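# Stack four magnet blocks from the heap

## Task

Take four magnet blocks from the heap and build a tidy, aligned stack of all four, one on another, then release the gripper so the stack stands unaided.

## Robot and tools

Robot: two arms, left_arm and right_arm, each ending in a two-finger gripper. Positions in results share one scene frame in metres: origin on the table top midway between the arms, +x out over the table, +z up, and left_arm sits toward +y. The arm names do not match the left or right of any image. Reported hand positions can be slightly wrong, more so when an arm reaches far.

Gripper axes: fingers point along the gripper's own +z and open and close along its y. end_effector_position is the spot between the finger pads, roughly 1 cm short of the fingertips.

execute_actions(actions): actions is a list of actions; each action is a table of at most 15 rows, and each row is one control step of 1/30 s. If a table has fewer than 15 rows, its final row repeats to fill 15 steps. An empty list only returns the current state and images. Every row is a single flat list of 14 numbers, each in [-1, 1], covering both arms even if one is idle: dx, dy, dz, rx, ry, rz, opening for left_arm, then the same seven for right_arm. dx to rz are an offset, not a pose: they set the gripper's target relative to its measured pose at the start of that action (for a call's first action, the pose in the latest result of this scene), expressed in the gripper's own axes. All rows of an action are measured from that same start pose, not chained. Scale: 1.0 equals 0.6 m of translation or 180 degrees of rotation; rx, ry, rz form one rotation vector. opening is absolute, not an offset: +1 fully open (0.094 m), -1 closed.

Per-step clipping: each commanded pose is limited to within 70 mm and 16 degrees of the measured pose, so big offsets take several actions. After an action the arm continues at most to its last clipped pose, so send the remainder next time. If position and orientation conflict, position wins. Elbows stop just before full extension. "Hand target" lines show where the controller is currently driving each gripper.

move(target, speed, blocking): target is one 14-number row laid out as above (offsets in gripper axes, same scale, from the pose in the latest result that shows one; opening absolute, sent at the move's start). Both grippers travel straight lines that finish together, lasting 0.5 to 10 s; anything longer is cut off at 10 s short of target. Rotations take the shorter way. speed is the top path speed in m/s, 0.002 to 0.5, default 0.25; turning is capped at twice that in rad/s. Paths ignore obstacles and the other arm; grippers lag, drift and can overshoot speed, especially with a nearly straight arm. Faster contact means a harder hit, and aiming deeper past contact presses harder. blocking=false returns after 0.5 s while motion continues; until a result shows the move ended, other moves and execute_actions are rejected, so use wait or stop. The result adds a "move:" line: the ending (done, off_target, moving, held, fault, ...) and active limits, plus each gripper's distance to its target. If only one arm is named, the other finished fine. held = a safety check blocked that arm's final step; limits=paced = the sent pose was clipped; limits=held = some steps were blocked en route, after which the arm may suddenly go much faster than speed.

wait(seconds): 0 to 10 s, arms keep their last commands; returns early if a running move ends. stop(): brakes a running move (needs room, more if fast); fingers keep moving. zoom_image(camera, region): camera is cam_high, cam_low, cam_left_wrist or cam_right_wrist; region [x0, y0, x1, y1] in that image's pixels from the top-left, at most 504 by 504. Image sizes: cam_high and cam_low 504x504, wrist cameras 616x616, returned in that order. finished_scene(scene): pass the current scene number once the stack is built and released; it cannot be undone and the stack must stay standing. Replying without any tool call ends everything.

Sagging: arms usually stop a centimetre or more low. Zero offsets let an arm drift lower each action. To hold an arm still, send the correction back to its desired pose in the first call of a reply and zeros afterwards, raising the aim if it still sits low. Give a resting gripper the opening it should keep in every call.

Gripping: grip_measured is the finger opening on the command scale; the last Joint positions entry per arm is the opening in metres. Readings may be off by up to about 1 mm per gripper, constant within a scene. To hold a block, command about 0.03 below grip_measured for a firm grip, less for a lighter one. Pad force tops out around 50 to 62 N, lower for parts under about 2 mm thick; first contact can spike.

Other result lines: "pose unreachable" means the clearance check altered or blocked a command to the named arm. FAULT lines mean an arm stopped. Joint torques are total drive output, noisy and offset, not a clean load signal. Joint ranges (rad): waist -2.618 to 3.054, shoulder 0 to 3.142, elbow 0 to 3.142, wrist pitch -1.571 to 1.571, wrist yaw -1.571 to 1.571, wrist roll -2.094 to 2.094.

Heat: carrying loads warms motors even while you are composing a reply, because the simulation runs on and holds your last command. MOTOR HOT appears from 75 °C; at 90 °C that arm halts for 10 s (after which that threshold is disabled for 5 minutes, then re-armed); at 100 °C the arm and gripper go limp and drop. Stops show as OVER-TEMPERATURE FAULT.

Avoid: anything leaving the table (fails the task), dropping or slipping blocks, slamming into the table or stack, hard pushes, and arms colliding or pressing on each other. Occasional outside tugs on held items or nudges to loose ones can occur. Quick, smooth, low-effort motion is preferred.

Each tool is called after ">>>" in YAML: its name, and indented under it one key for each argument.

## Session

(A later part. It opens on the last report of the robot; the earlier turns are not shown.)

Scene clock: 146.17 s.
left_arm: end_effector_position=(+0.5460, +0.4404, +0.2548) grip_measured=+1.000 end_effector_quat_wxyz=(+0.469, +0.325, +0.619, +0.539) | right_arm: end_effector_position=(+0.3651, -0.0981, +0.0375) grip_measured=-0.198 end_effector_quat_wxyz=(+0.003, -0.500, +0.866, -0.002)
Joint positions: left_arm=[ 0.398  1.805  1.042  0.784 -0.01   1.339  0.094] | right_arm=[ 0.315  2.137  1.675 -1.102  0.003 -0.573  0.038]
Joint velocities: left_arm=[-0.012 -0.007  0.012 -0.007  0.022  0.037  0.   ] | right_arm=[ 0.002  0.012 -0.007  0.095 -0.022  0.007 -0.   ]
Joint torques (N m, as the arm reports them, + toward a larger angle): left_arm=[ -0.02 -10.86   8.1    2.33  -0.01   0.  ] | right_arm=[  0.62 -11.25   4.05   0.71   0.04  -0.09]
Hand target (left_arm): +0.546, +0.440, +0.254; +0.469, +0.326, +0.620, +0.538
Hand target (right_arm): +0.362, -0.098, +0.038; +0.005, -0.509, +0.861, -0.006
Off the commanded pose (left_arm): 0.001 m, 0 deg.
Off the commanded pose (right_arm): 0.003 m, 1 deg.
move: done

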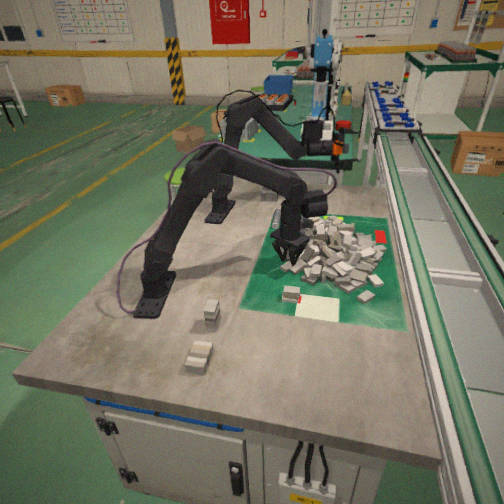

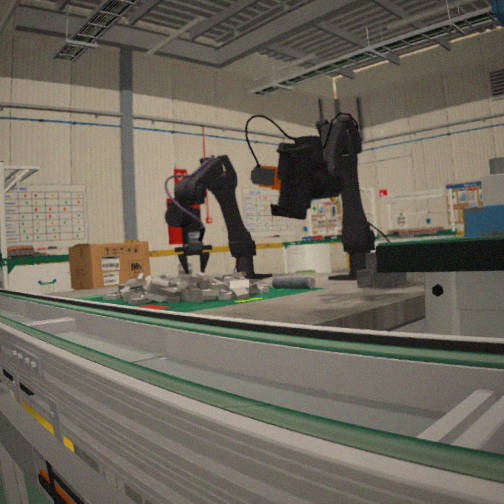

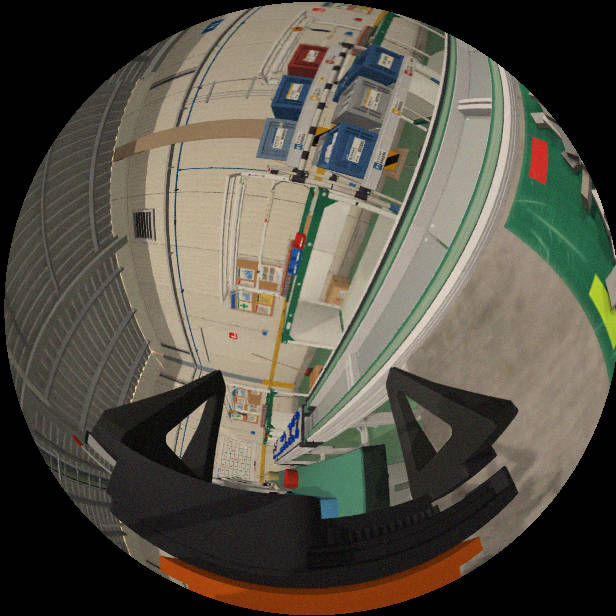

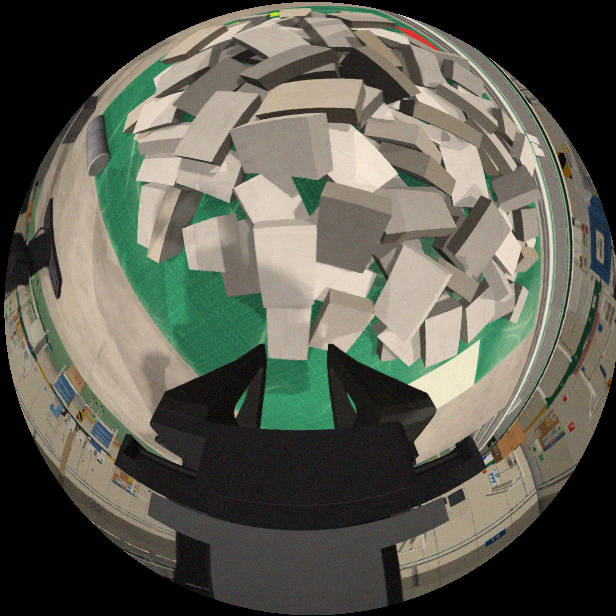

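>>> move:
  target: [0,0,0,0,0,0,1, 0.012,0.013,0.02,0,0,0,-0.2]
  speed: 0.05

>>> zoom_image:
  camera: "cam_right_wrist"
  region: [200, 240, 400, 440]

Scene clock: 148.37 s.
left_arm: end_effector_position=(+0.5460, +0.4404, +0.2554) grip_measured=+1.000 end_effector_quat_wxyz=(+0.470, +0.325, +0.618, +0.540) | right_arm: end_effector_position=(+0.3568, -0.1026, +0.0258) grip_measured=-0.198 end_effector_quat_wxyz=(-0.003, -0.501, +0.865, -0.002)
Joint positions: left_arm=[ 0.398  1.805  1.042  0.787 -0.01   1.339  0.094] | right_arm=[ 0.315  2.125  1.608 -1.06   0.004 -0.576  0.038]
Joint velocities: left_arm=[ 0.012 -0.012 -0.002 -0.007 -0.007 -0.022  0.   ] | right_arm=[-0.007 -0.012  0.017 -0.037 -0.007  0.037  0.001]
Joint torques (N m, as the arm reports them, + toward a larger angle): left_arm=[ -0.01 -10.86   8.09   2.33  -0.01   0.  ] | right_arm=[  0.65 -11.05   3.77   0.79  -0.05   0.08]
Hand target (left_arm): +0.546, +0.440, +0.255; +0.469, +0.325, +0.619, +0.539
Hand target (right_arm): +0.355, -0.101, +0.026; +0.003, -0.500, +0.866, -0.002
Off the commanded pose (left_arm): 0.001 m, 0 deg.
Off the commanded pose (right_arm): 0.003 m, 1 deg.
move: done

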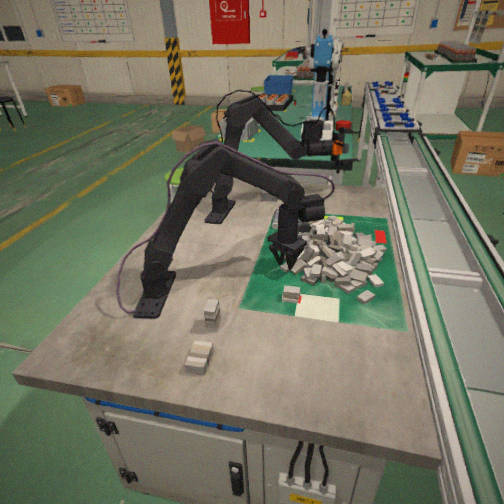

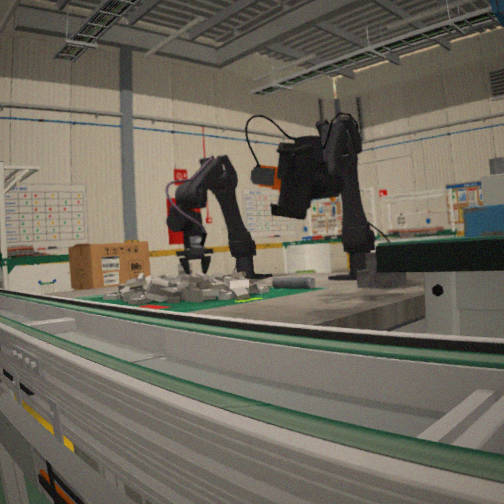

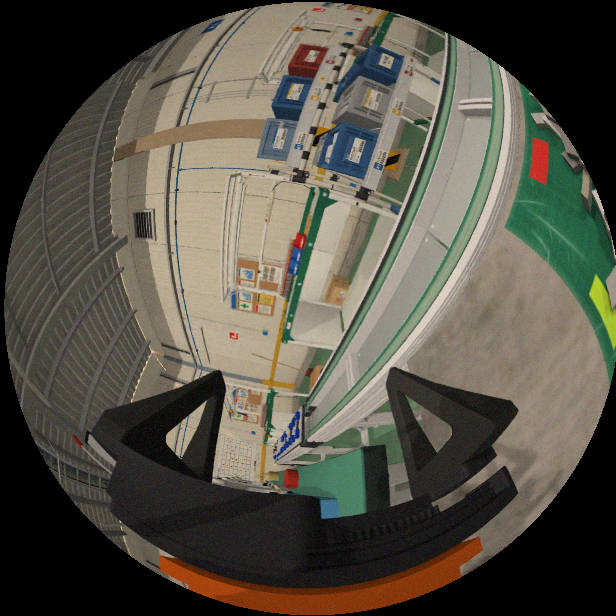

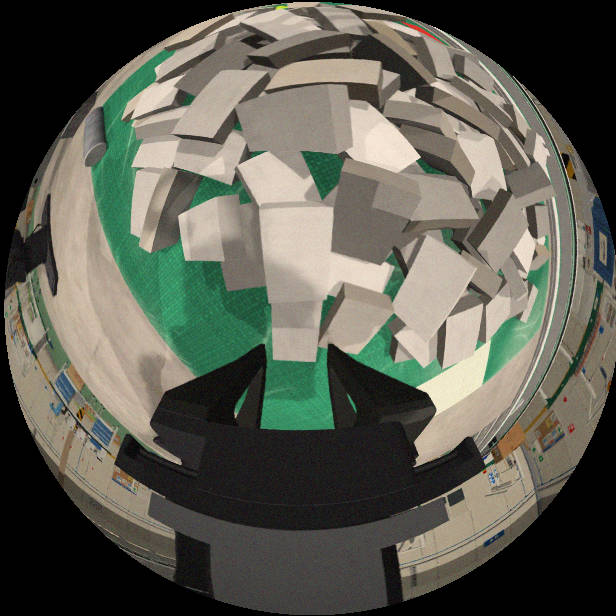

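Region (200, 240, 400, 440) of cam_right_wrist's 616x616 image, scaled by 2.520, with more detail than that image has.

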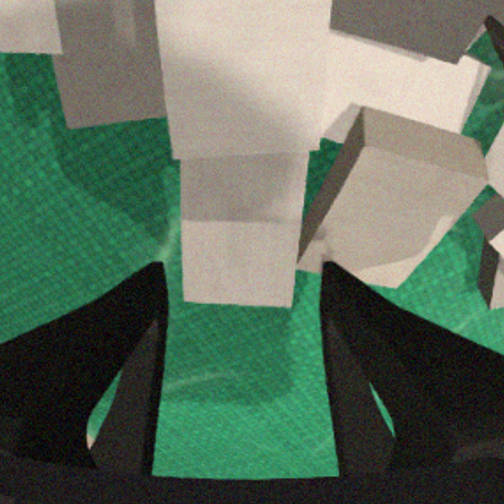

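>>> move:
  target: [0,0,0,0,0,0,1, -0.003,0.002,0.03,0,0,0,-0.2]
  speed: 0.03

>>> zoom_image:
  camera: "cam_right_wrist"
  region: [200, 240, 400, 440]

Scene clock: 150.43 s.
left_arm: end_effector_position=(+0.5460, +0.4404, +0.2558) grip_measured=+1.000 end_effector_quat_wxyz=(+0.470, +0.325, +0.618, +0.540) | right_arm: end_effector_position=(+0.3576, -0.1023, +0.0249) grip_measured=-0.198 end_effector_quat_wxyz=(-0.001, -0.501, +0.865, -0.002)
Joint positions: left_arm=[ 0.398  1.805  1.042  0.789 -0.01   1.339  0.094] | right_arm=[ 0.315  2.125  1.604 -1.052  0.004 -0.575  0.038]
Joint velocities: left_arm=[-0.002  0.002  0.012 -0.022 -0.066  0.022  0.   ] | right_arm=[-0.012  0.007 -0.022 -0.022 -0.037 -0.051  0.001]
Joint torques (N m, as the arm reports them, + toward a larger angle): left_arm=[ -0.02 -10.85   8.08   2.33  -0.01   0.  ] | right_arm=[ 0.34 -8.42  3.02  1.13 -0.01  0.05]
Hand target (left_arm): +0.546, +0.440, +0.255; +0.470, +0.325, +0.619, +0.540
Hand target (right_arm): +0.356, -0.101, +0.008; -0.004, -0.501, +0.865, -0.002
Off the commanded pose (left_arm): 0.000 m, 0 deg.
Off the commanded pose (right_arm): 0.017 m, 0 deg.
move: off_target (right_arm)

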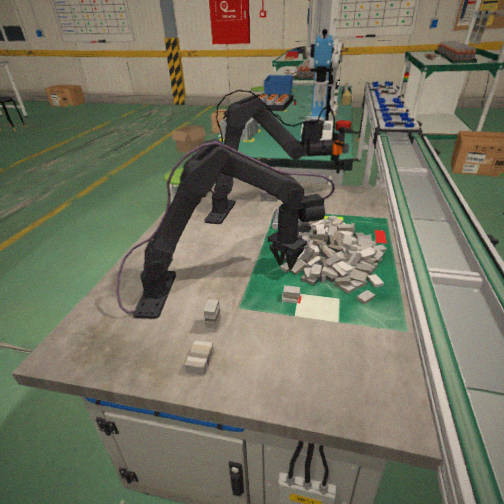

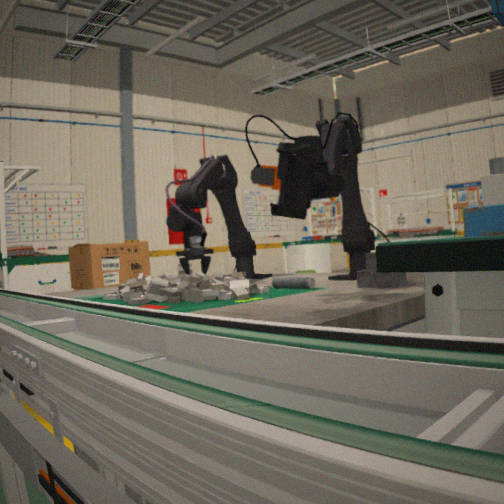

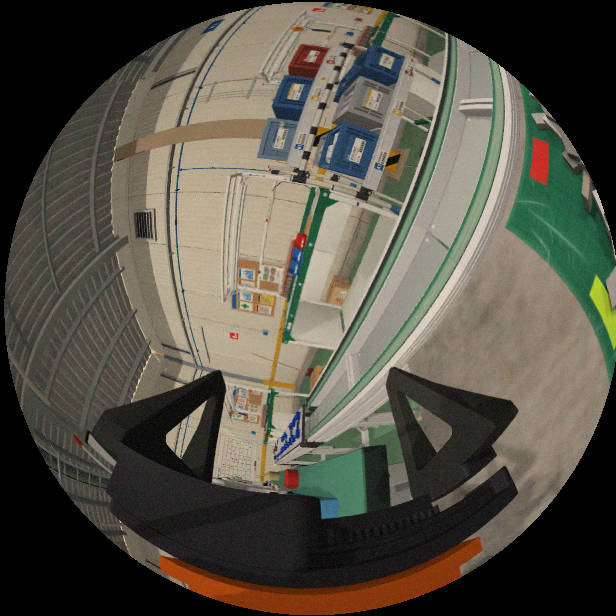

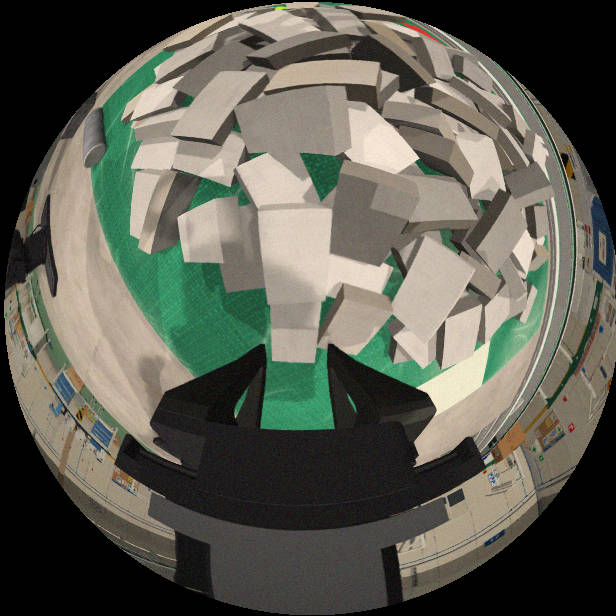

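Region (200, 240, 400, 440) of cam_right_wrist's 616x616 image, scaled by 2.520, with more detail than that image has.

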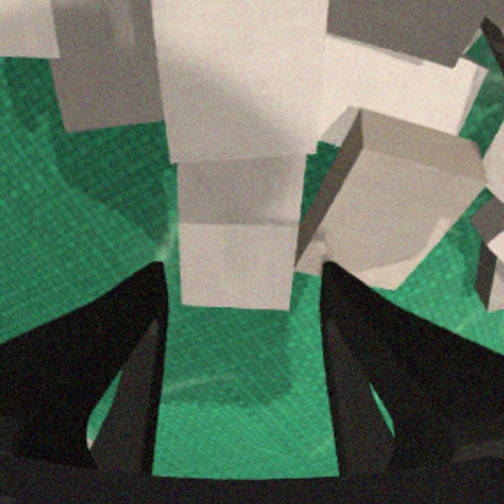

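>>> move:
  target: [0,0,0,0,0,0,1, 0.0,0.004,0.036,0,0,0,-0.2]
  speed: 0.05

>>> zoom_image:
  camera: "cam_right_wrist"
  region: [200, 240, 400, 440]

Scene clock: 152.20 s.
left_arm: end_effector_position=(+0.5460, +0.4404, +0.2564) grip_measured=+1.000 end_effector_quat_wxyz=(+0.471, +0.324, +0.617, +0.541) | right_arm: end_effector_position=(+0.3573, -0.1024, +0.0241) grip_measured=-0.198 end_effector_quat_wxyz=(+0.002, -0.501, +0.865, -0.002)
Joint positions: left_arm=[ 0.398  1.805  1.042  0.791 -0.01   1.339  0.094] | right_arm=[ 0.315  2.118  1.59  -1.038  0.004 -0.575  0.038]
Joint velocities: left_arm=[-0.007 -0.007  0.007 -0.066  0.022 -0.022  0.   ] | right_arm=[-0.012  0.012 -0.012 -0.051  0.022  0.066 -0.002]
Joint torques (N m, as the arm reports them, + toward a larger angle): left_arm=[ -0.02 -10.86   8.08   2.33  -0.01   0.  ] | right_arm=[ 0.38 -8.14  2.46  1.26 -0.03  0.09]
Hand target (left_arm): +0.546, +0.440, +0.256; +0.470, +0.325, +0.618, +0.540
Hand target (right_arm): +0.354, -0.102, +0.004; -0.002, -0.501, +0.865, -0.002
Off the commanded pose (left_arm): 0.001 m, 0 deg.
Off the commanded pose (right_arm): 0.021 m, 0 deg.
move: off_target (right_arm)

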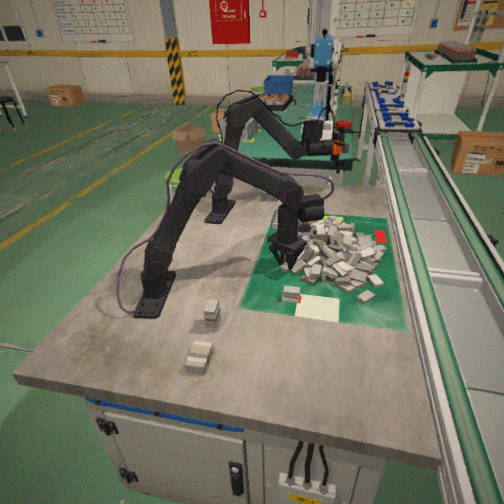

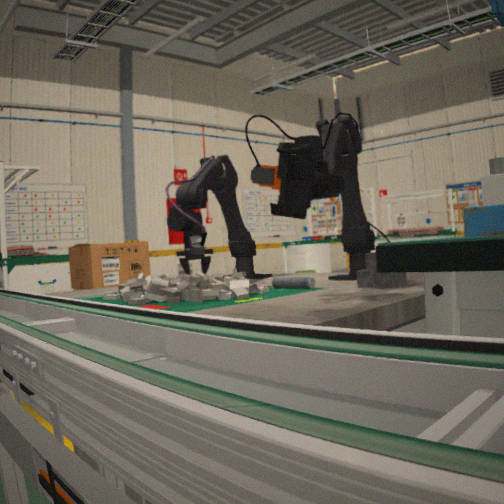

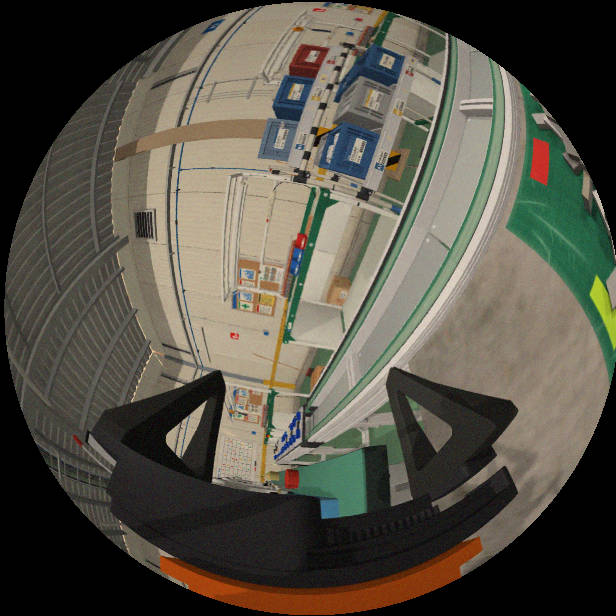

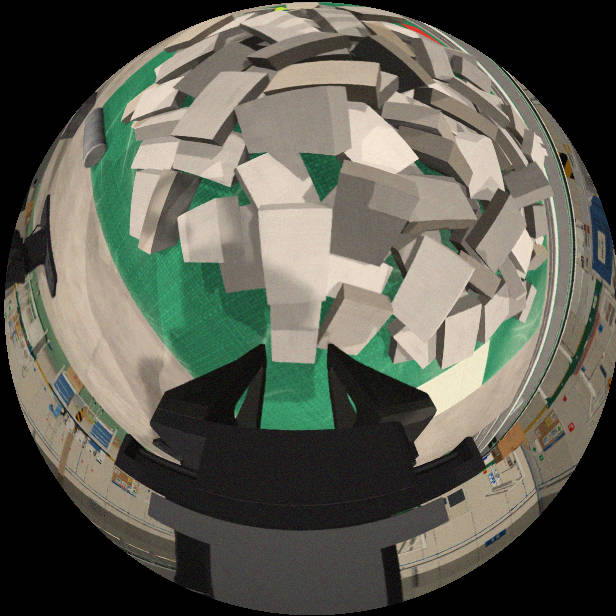

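Region (200, 240, 400, 440) of cam_right_wrist's 616x616 image, scaled by 2.520, with more detail than that image has.

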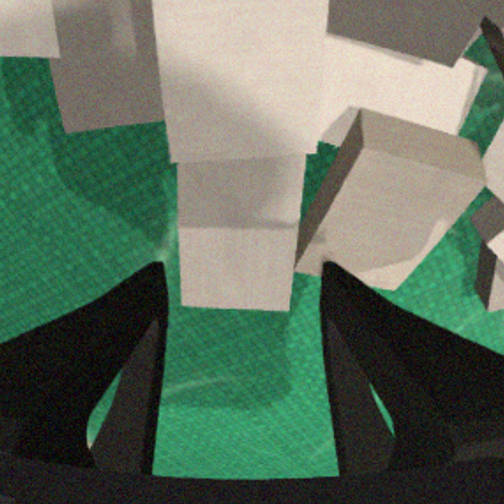

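>>> move:
  target: [0,0,0,0,0,0,1, 0.016,0.004,0.015,0,0,0,-0.25]
  speed: 0.03

>>> zoom_image:
  camera: "cam_right_wrist"
  region: [200, 240, 400, 440]

Scene clock: 154.03 s.
left_arm: end_effector_position=(+0.5460, +0.4404, +0.2570) grip_measured=+1.000 end_effector_quat_wxyz=(+0.471, +0.324, +0.616, +0.541) | right_arm: end_effector_position=(+0.3532, -0.1056, +0.0226) grip_measured=-0.248 end_effector_quat_wxyz=(+0.005, -0.501, +0.865, -0.005)
Joint positions: left_arm=[ 0.398  1.805  1.042  0.793 -0.01   1.339  0.094] | right_arm=[ 0.315  2.095  1.548 -1.013  0.01  -0.575  0.035]
Joint velocities: left_arm=[-0.007  0.012  0.002  0.022 -0.066  0.007  0.   ] | right_arm=[-0.012  0.002 -0.002 -0.037 -0.007  0.007  0.   ]
Joint torques (N m, as the arm reports them, + toward a larger angle): left_arm=[ -0.02 -10.86   8.07   2.33  -0.01   0.  ] | right_arm=[-0.67 -9.88  3.35  0.86 -0.06 -0.06]
Hand target (left_arm): +0.546, +0.440, +0.256; +0.471, +0.324, +0.617, +0.541
Hand target (right_arm): +0.350, -0.110, +0.015; +0.002, -0.501, +0.865, -0.002
Off the commanded pose (left_arm): 0.001 m, 0 deg.
Off the commanded pose (right_arm): 0.009 m, 0 deg.
move: done

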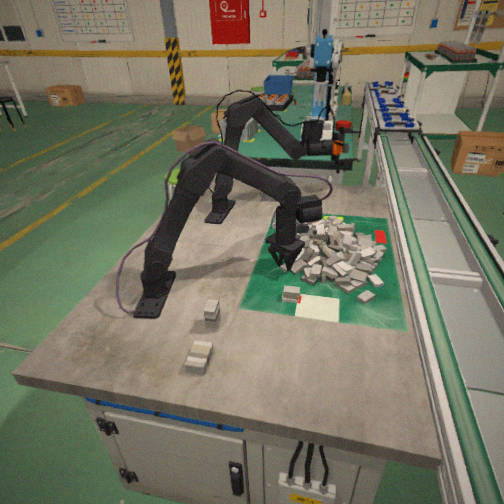

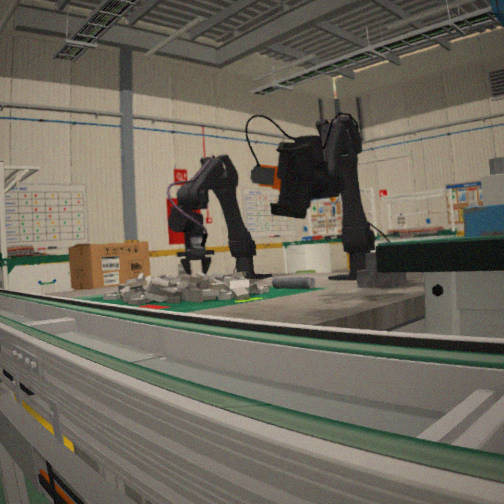

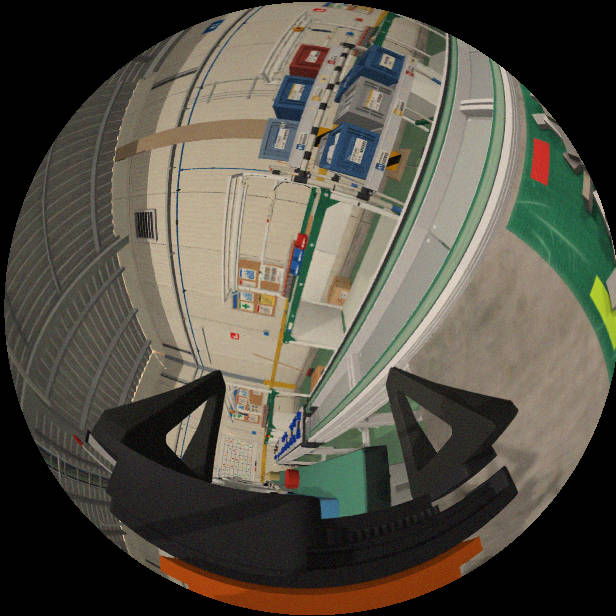

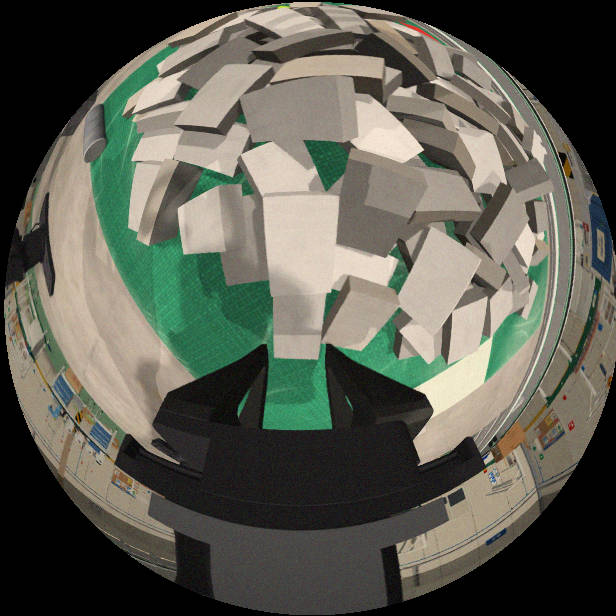

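Region (200, 240, 400, 440) of cam_right_wrist's 616x616 image, scaled by 2.520, with more detail than that image has.

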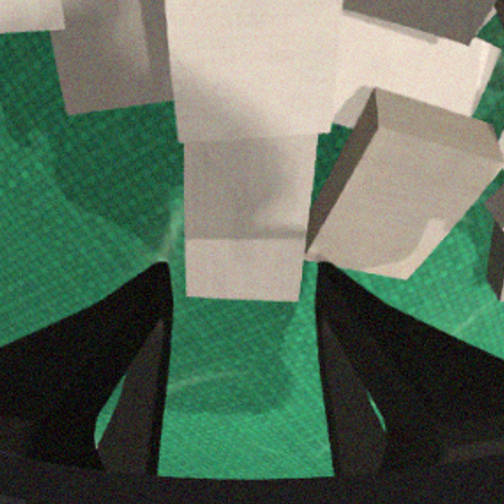

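>>> move:
  target: [0,0,0,0,0,0,1, 0.003,0.002,0.028,0,0,0,-0.25]
  speed: 0.03

>>> zoom_image:
  camera: "cam_right_wrist"
  region: [200, 240, 400, 440]

Scene clock: 155.90 s.
left_arm: end_effector_position=(+0.5460, +0.4404, +0.2574) grip_measured=+1.000 end_effector_quat_wxyz=(+0.472, +0.324, +0.616, +0.542) | right_arm: end_effector_position=(+0.3533, -0.1057, +0.0218) grip_measured=-0.248 end_effector_quat_wxyz=(+0.008, -0.501, +0.865, -0.006)
Joint positions: left_arm=[ 0.398  1.805  1.042  0.795 -0.01   1.339  0.094] | right_arm=[ 0.315  2.092  1.539 -1.003  0.011 -0.575  0.035]
Joint velocities: left_arm=[-0.002  0.007  0.002  0.066 -0.022  0.037  0.   ] | right_arm=[ 0.017 -0.002 -0.012 -0.007 -0.066  0.066  0.001]
Joint torques (N m, as the arm reports them, + toward a larger angle): left_arm=[ -0.01 -10.86   8.08   2.33   0.    -0.01] | right_arm=[-0.01 -8.56  2.55  1.15 -0.07  0.  ]
Hand target (left_arm): +0.546, +0.440, +0.257; +0.471, +0.324, +0.617, +0.541
Hand target (right_arm): +0.351, -0.107, +0.006; +0.004, -0.501, +0.865, -0.005
Off the commanded pose (left_arm): 0.000 m, 0 deg.
Off the commanded pose (right_arm): 0.016 m, 0 deg.
move: off_target (right_arm)

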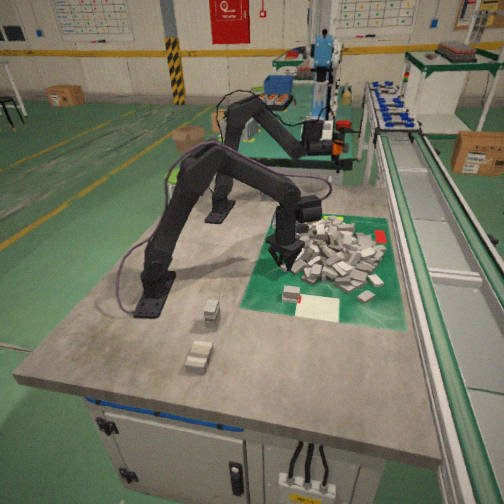

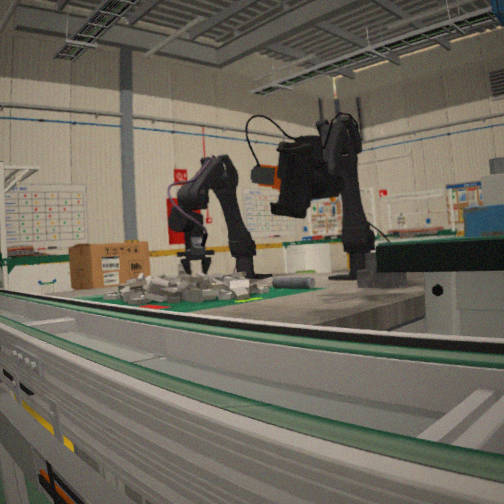

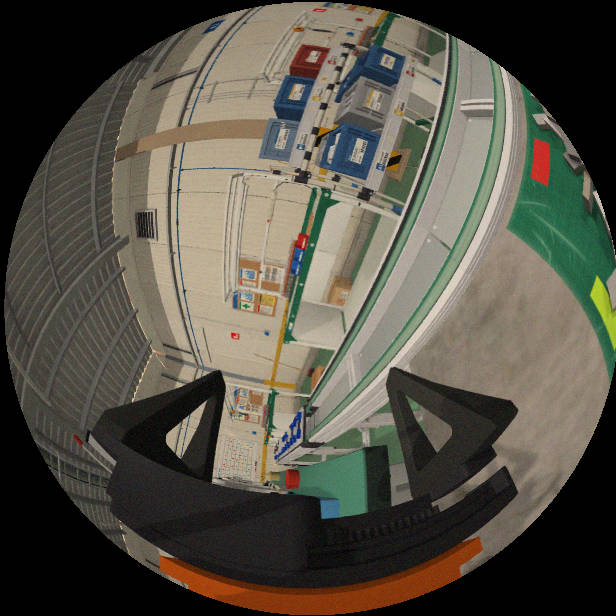

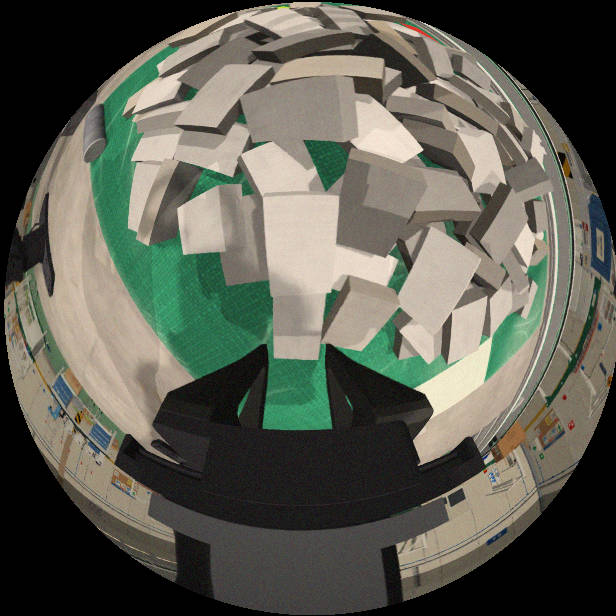

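Region (200, 240, 400, 440) of cam_right_wrist's 616x616 image, scaled by 2.520, with more detail than that image has.

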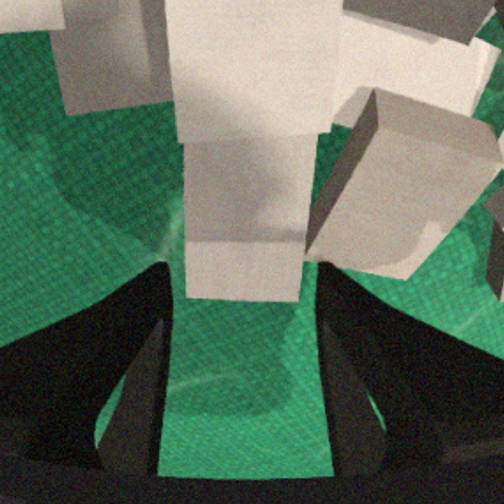

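>>> execute_actions:
  actions:
    - [[0,0,0,0,0,0,1, 0,0,0,0,0,0,-0.3],[0,0,0,0,0,0,1, 0,0,0,0,0,0,-0.33],[0,0,0,0,0,0,1, 0,0,0,0,0,0,-0.36],[0,0,0,0,0,0,1, 0,0,0,0,0,0,-0.39],[0,0,0,0,0,0,1, 0,0,0,0,0,0,-0.41],[0,0,0,0,0,0,1, 0,0,0,0,0,0,-0.43],[0,0,0,0,0,0,1, 0,0,0,0,0,0,-0.45],[0,0,0,0,0,0,1, 0,0,0,0,0,0,-0.47]]

>>> zoom_image:
  camera: "cam_right_wrist"
  region: [200, 240, 400, 440]

Scene clock: 159.13 s.
left_arm: end_effector_position=(+0.5460, +0.4404, +0.2580) grip_measured=+1.000 end_effector_quat_wxyz=(+0.472, +0.323, +0.615, +0.542) | right_arm: end_effector_position=(+0.3535, -0.1066, +0.0223) grip_measured=-0.458 end_effector_quat_wxyz=(+0.007, -0.501, +0.865, -0.008)
Joint positions: left_arm=[ 0.398  1.805  1.042  0.797 -0.01   1.339  0.094] | right_arm=[ 0.315  2.09   1.539 -1.004  0.016 -0.575  0.025]
Joint velocities: left_arm=[-0.002 -0.027 -0.017 -0.037 -0.022  0.007  0.   ] | right_arm=[-0.007 -0.002 -0.002 -0.066 -0.037 -0.051  0.001]
Joint torques (N m, as the arm reports them, + toward a larger angle): left_arm=[ -0.02 -10.86   8.08   2.31  -0.01   0.  ] | right_arm=[-0.08 -9.72  5.45  0.64 -0.05  0.01]
Hand target (left_arm): +0.546, +0.440, +0.257; +0.472, +0.323, +0.616, +0.542
Hand target (right_arm): +0.353, -0.106, +0.022; +0.008, -0.501, +0.865, -0.006
Off the commanded pose (left_arm): 0.001 m, 0 deg.
Off the commanded pose (right_arm): 0.001 m, 0 deg.

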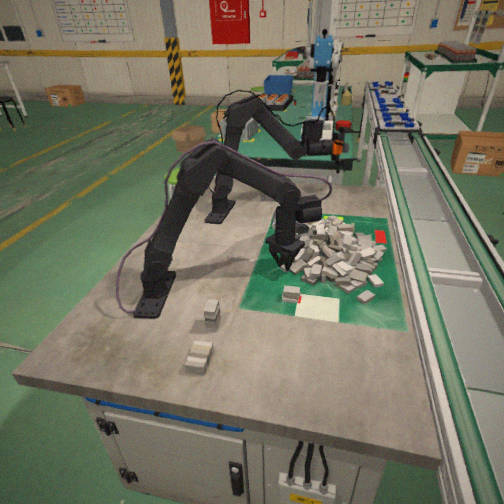

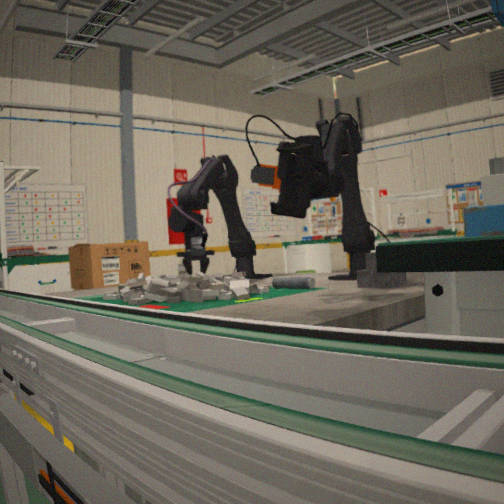

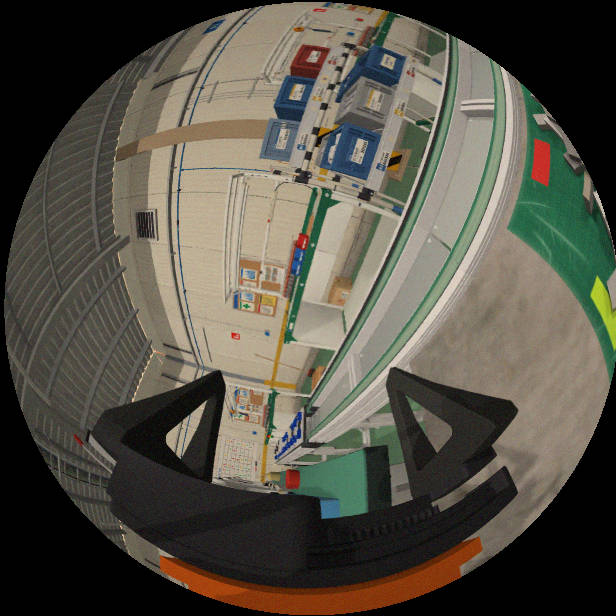

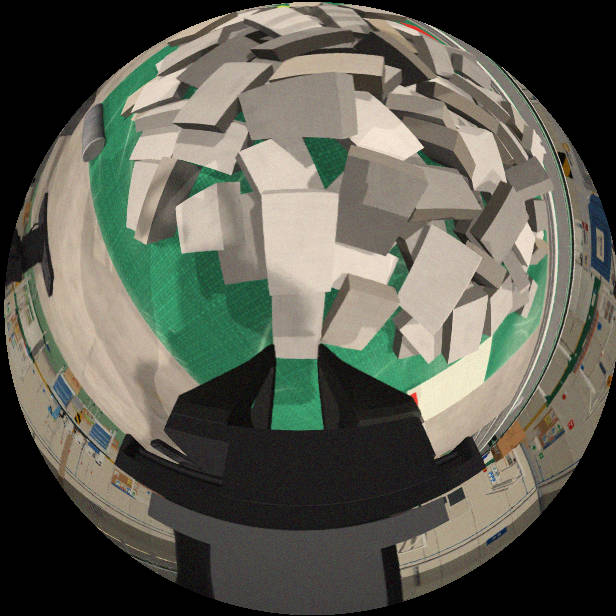

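Region (200, 240, 400, 440) of cam_right_wrist's 616x616 image, scaled by 2.520, with more detail than that image has.

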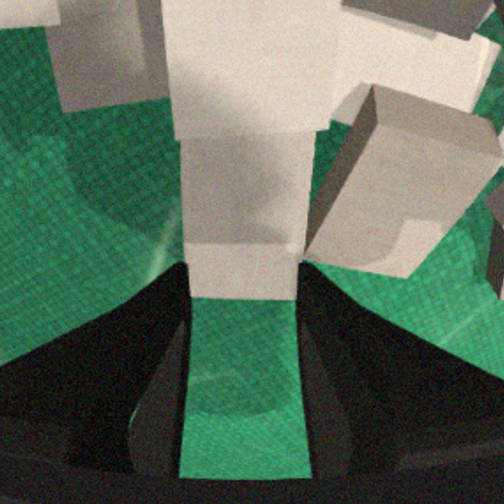

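>>> move:
  target: [0,0,0,0,0,0,1, 0.07,0,0.0,0,0,0,-0.5]
  speed: 0.05

>>> zoom_image:
  camera: "cam_right_wrist"
  region: [200, 240, 400, 440]

Scene clock: 161.17 s.
left_arm: end_effector_position=(+0.5459, +0.4404, +0.2586) grip_measured=+1.000 end_effector_quat_wxyz=(+0.473, +0.323, +0.614, +0.543) | right_arm: end_effector_position=(+0.3356, -0.1385, +0.0216) grip_measured=-0.480 end_effector_quat_wxyz=(+0.006, -0.500, +0.866, -0.008)
Joint positions: left_arm=[ 0.398  1.805  1.042  0.8   -0.01   1.339  0.094] | right_arm=[ 0.26   1.985  1.378 -0.95   0.016 -0.627  0.024]
Joint velocities: left_arm=[ 0.002 -0.002  0.012  0.066 -0.022  0.051  0.   ] | right_arm=[ 0.007 -0.007 -0.002 -0.007 -0.022 -0.022  0.   ]
Joint torques (N m, as the arm reports them, + toward a larger angle): left_arm=[ -0.02 -10.85   8.08   2.33  -0.01   0.  ] | right_arm=[ -0.88 -10.07   3.64   0.68  -0.04  -0.06]
Hand target (left_arm): +0.546, +0.440, +0.258; +0.472, +0.323, +0.615, +0.542
Hand target (right_arm): +0.333, -0.143, +0.022; +0.007, -0.501, +0.865, -0.008
Off the commanded pose (left_arm): 0.001 m, 0 deg.
Off the commanded pose (right_arm): 0.006 m, 0 deg.
move: done

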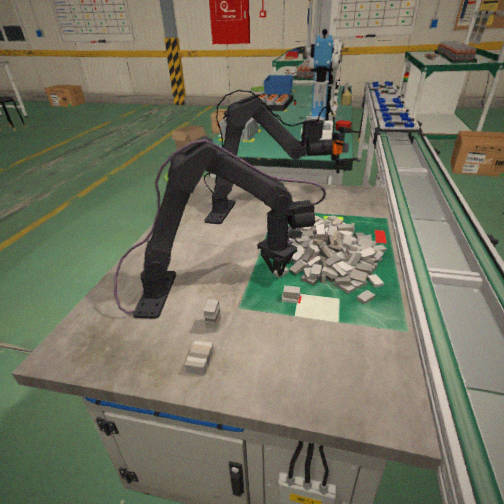

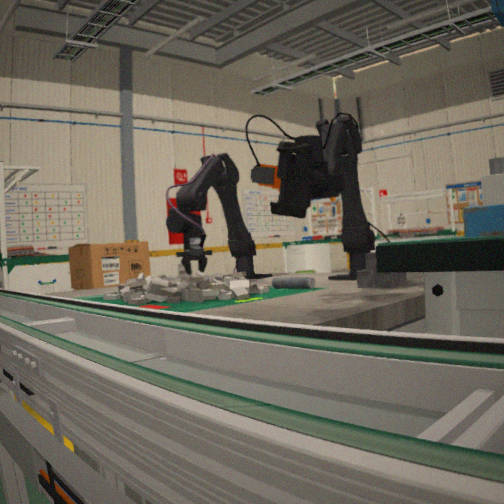

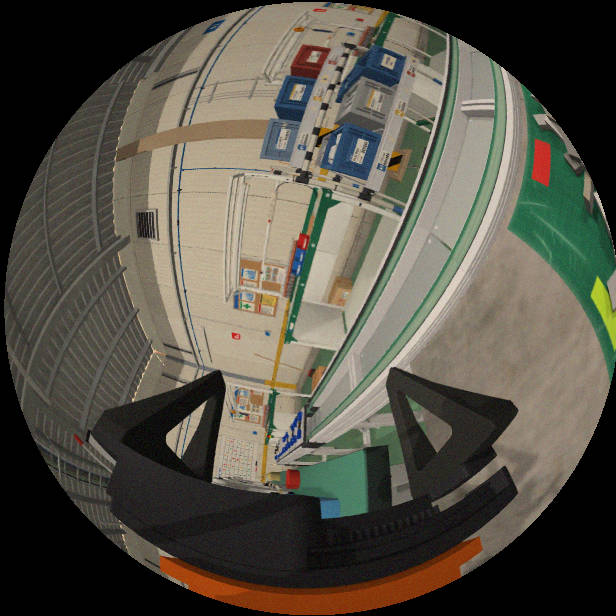

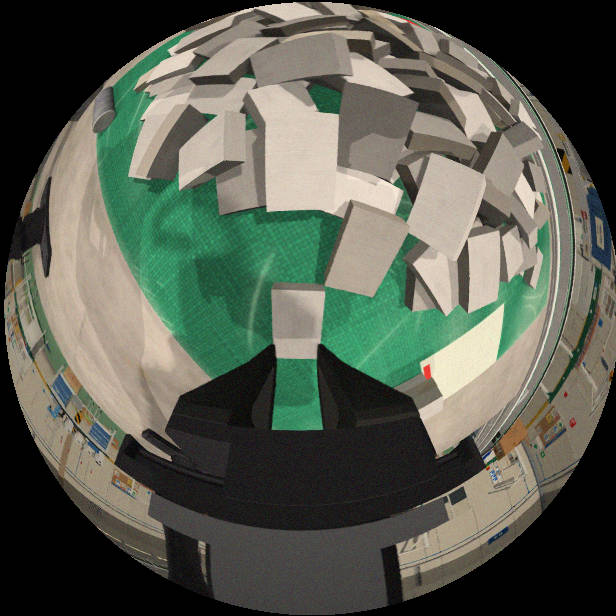

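Region (200, 240, 400, 440) of cam_right_wrist's 616x616 image, scaled by 2.520, with more detail than that image has.

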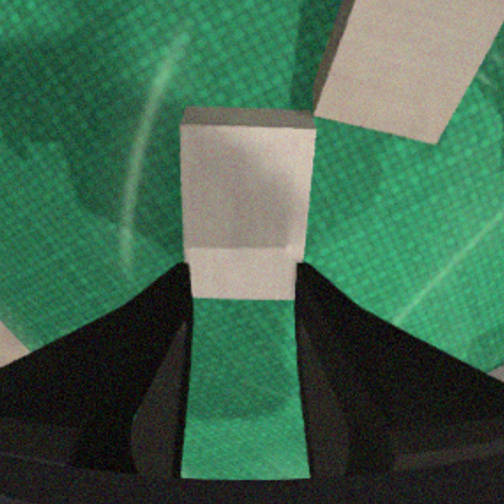

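>>> execute_actions:
  actions:
    - [[0,0,0,0,0,0,1, 0,0,0,0,0,0,-0.44],[0,0,0,0,0,0,1, 0,0,0,0,0,0,-0.38],[0,0,0,0,0,0,1, 0,0,0,0,0,0,-0.3],[0,0,0,0,0,0,1, 0,0,0,0,0,0,-0.22],[0,0,0,0,0,0,1, 0,0,0,0,0,0,-0.22],[0,0,0,0,0,0,1, -0.006,0,0,0,0,0,-0.22],[0,0,0,0,0,0,1, -0.012,-0.002,0,0,0,0,-0.22],[0,0,0,0,0,0,1, -0.018,-0.003,0.002,0,0,0,-0.22],[0,0,0,0,0,0,1, -0.024,-0.004,0.004,0,0,0,-0.22],[0,0,0,0,0,0,1, -0.03,-0.005,0.006,0,0,0,-0.22],[0,0,0,0,0,0,1, -0.036,-0.005,0.008,0,0,0,-0.22],[0,0,0,0,0,0,1, -0.04,-0.005,0.01,0,0,0,-0.22]]

>>> zoom_image:
  camera: "cam_right_wrist"
  region: [200, 240, 400, 440]

Scene clock: 164.40 s.
left_arm: end_effector_position=(+0.5459, +0.4404, +0.2591) grip_measured=+1.000 end_effector_quat_wxyz=(+0.473, +0.322, +0.614, +0.544) | right_arm: end_effector_position=(+0.3460, -0.1250, +0.0147) grip_measured=-0.222 end_effector_quat_wxyz=(+0.005, -0.503, +0.864, -0.008)
Joint positions: left_arm=[ 0.398  1.805  1.042  0.802 -0.01   1.339  0.094] | right_arm=[ 0.281  2.05   1.446 -0.956  0.016 -0.613  0.037]
Joint velocities: left_arm=[ 0.002  0.002 -0.012  0.051 -0.022 -0.037  0.   ] | right_arm=[ 0.066  0.125  0.042  0.007 -0.081  0.066  0.001]
Joint torques (N m, as the arm reports them, + toward a larger angle): left_arm=[ -0.01 -10.85   8.08   2.33  -0.01   0.  ] | right_arm=[ 0.32 -8.72  7.21  0.55 -0.03  0.12]
Hand target (left_arm): +0.546, +0.440, +0.259; +0.473, +0.323, +0.614, +0.543
Hand target (right_arm): +0.350, -0.119, +0.016; +0.007, -0.500, +0.866, -0.008
Off the commanded pose (left_arm): 0.000 m, 0 deg.
Off the commanded pose (right_arm): 0.007 m, 0 deg.

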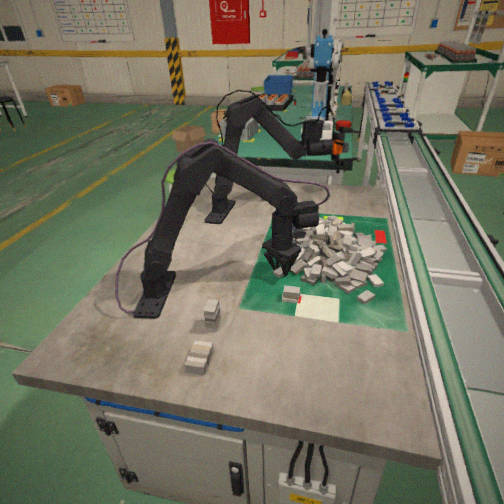

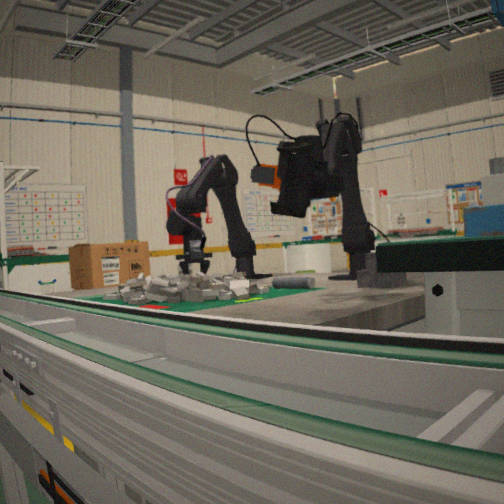

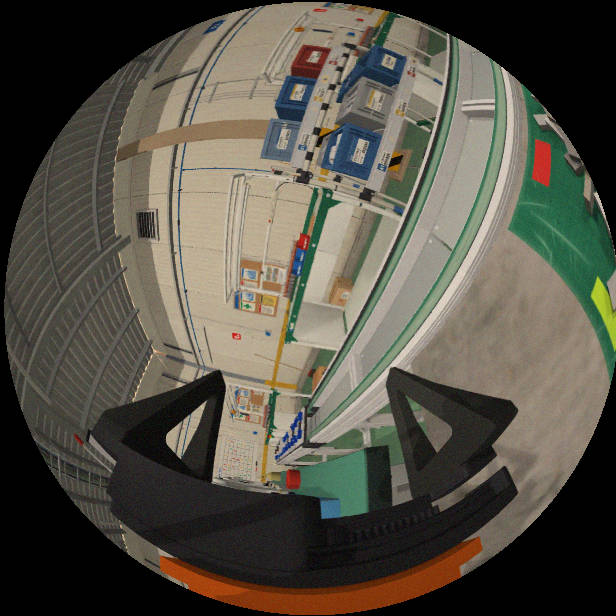

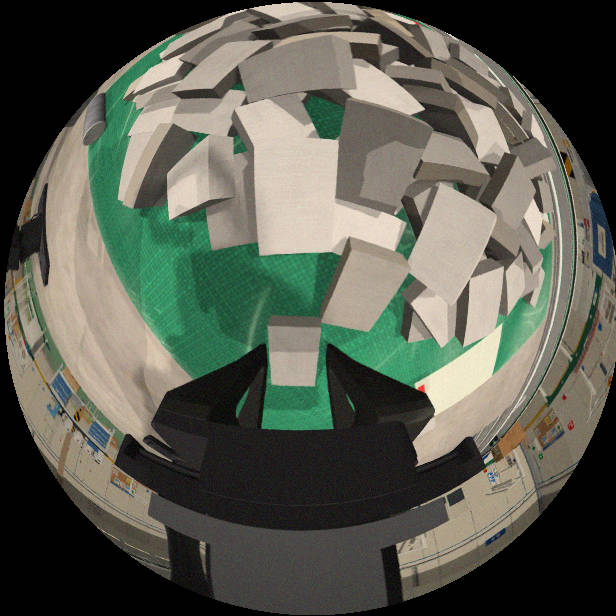

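Region (200, 240, 400, 440) of cam_right_wrist's 616x616 image, scaled by 2.520, with more detail than that image has.

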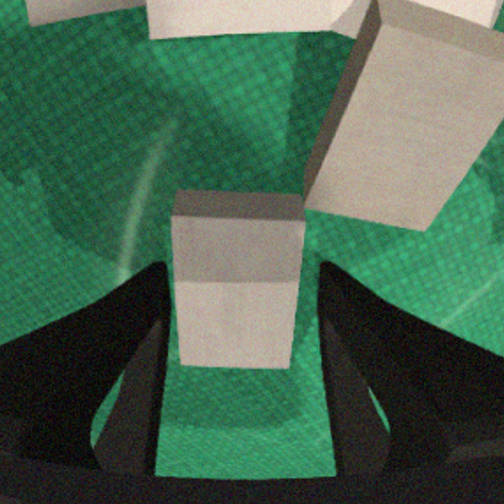

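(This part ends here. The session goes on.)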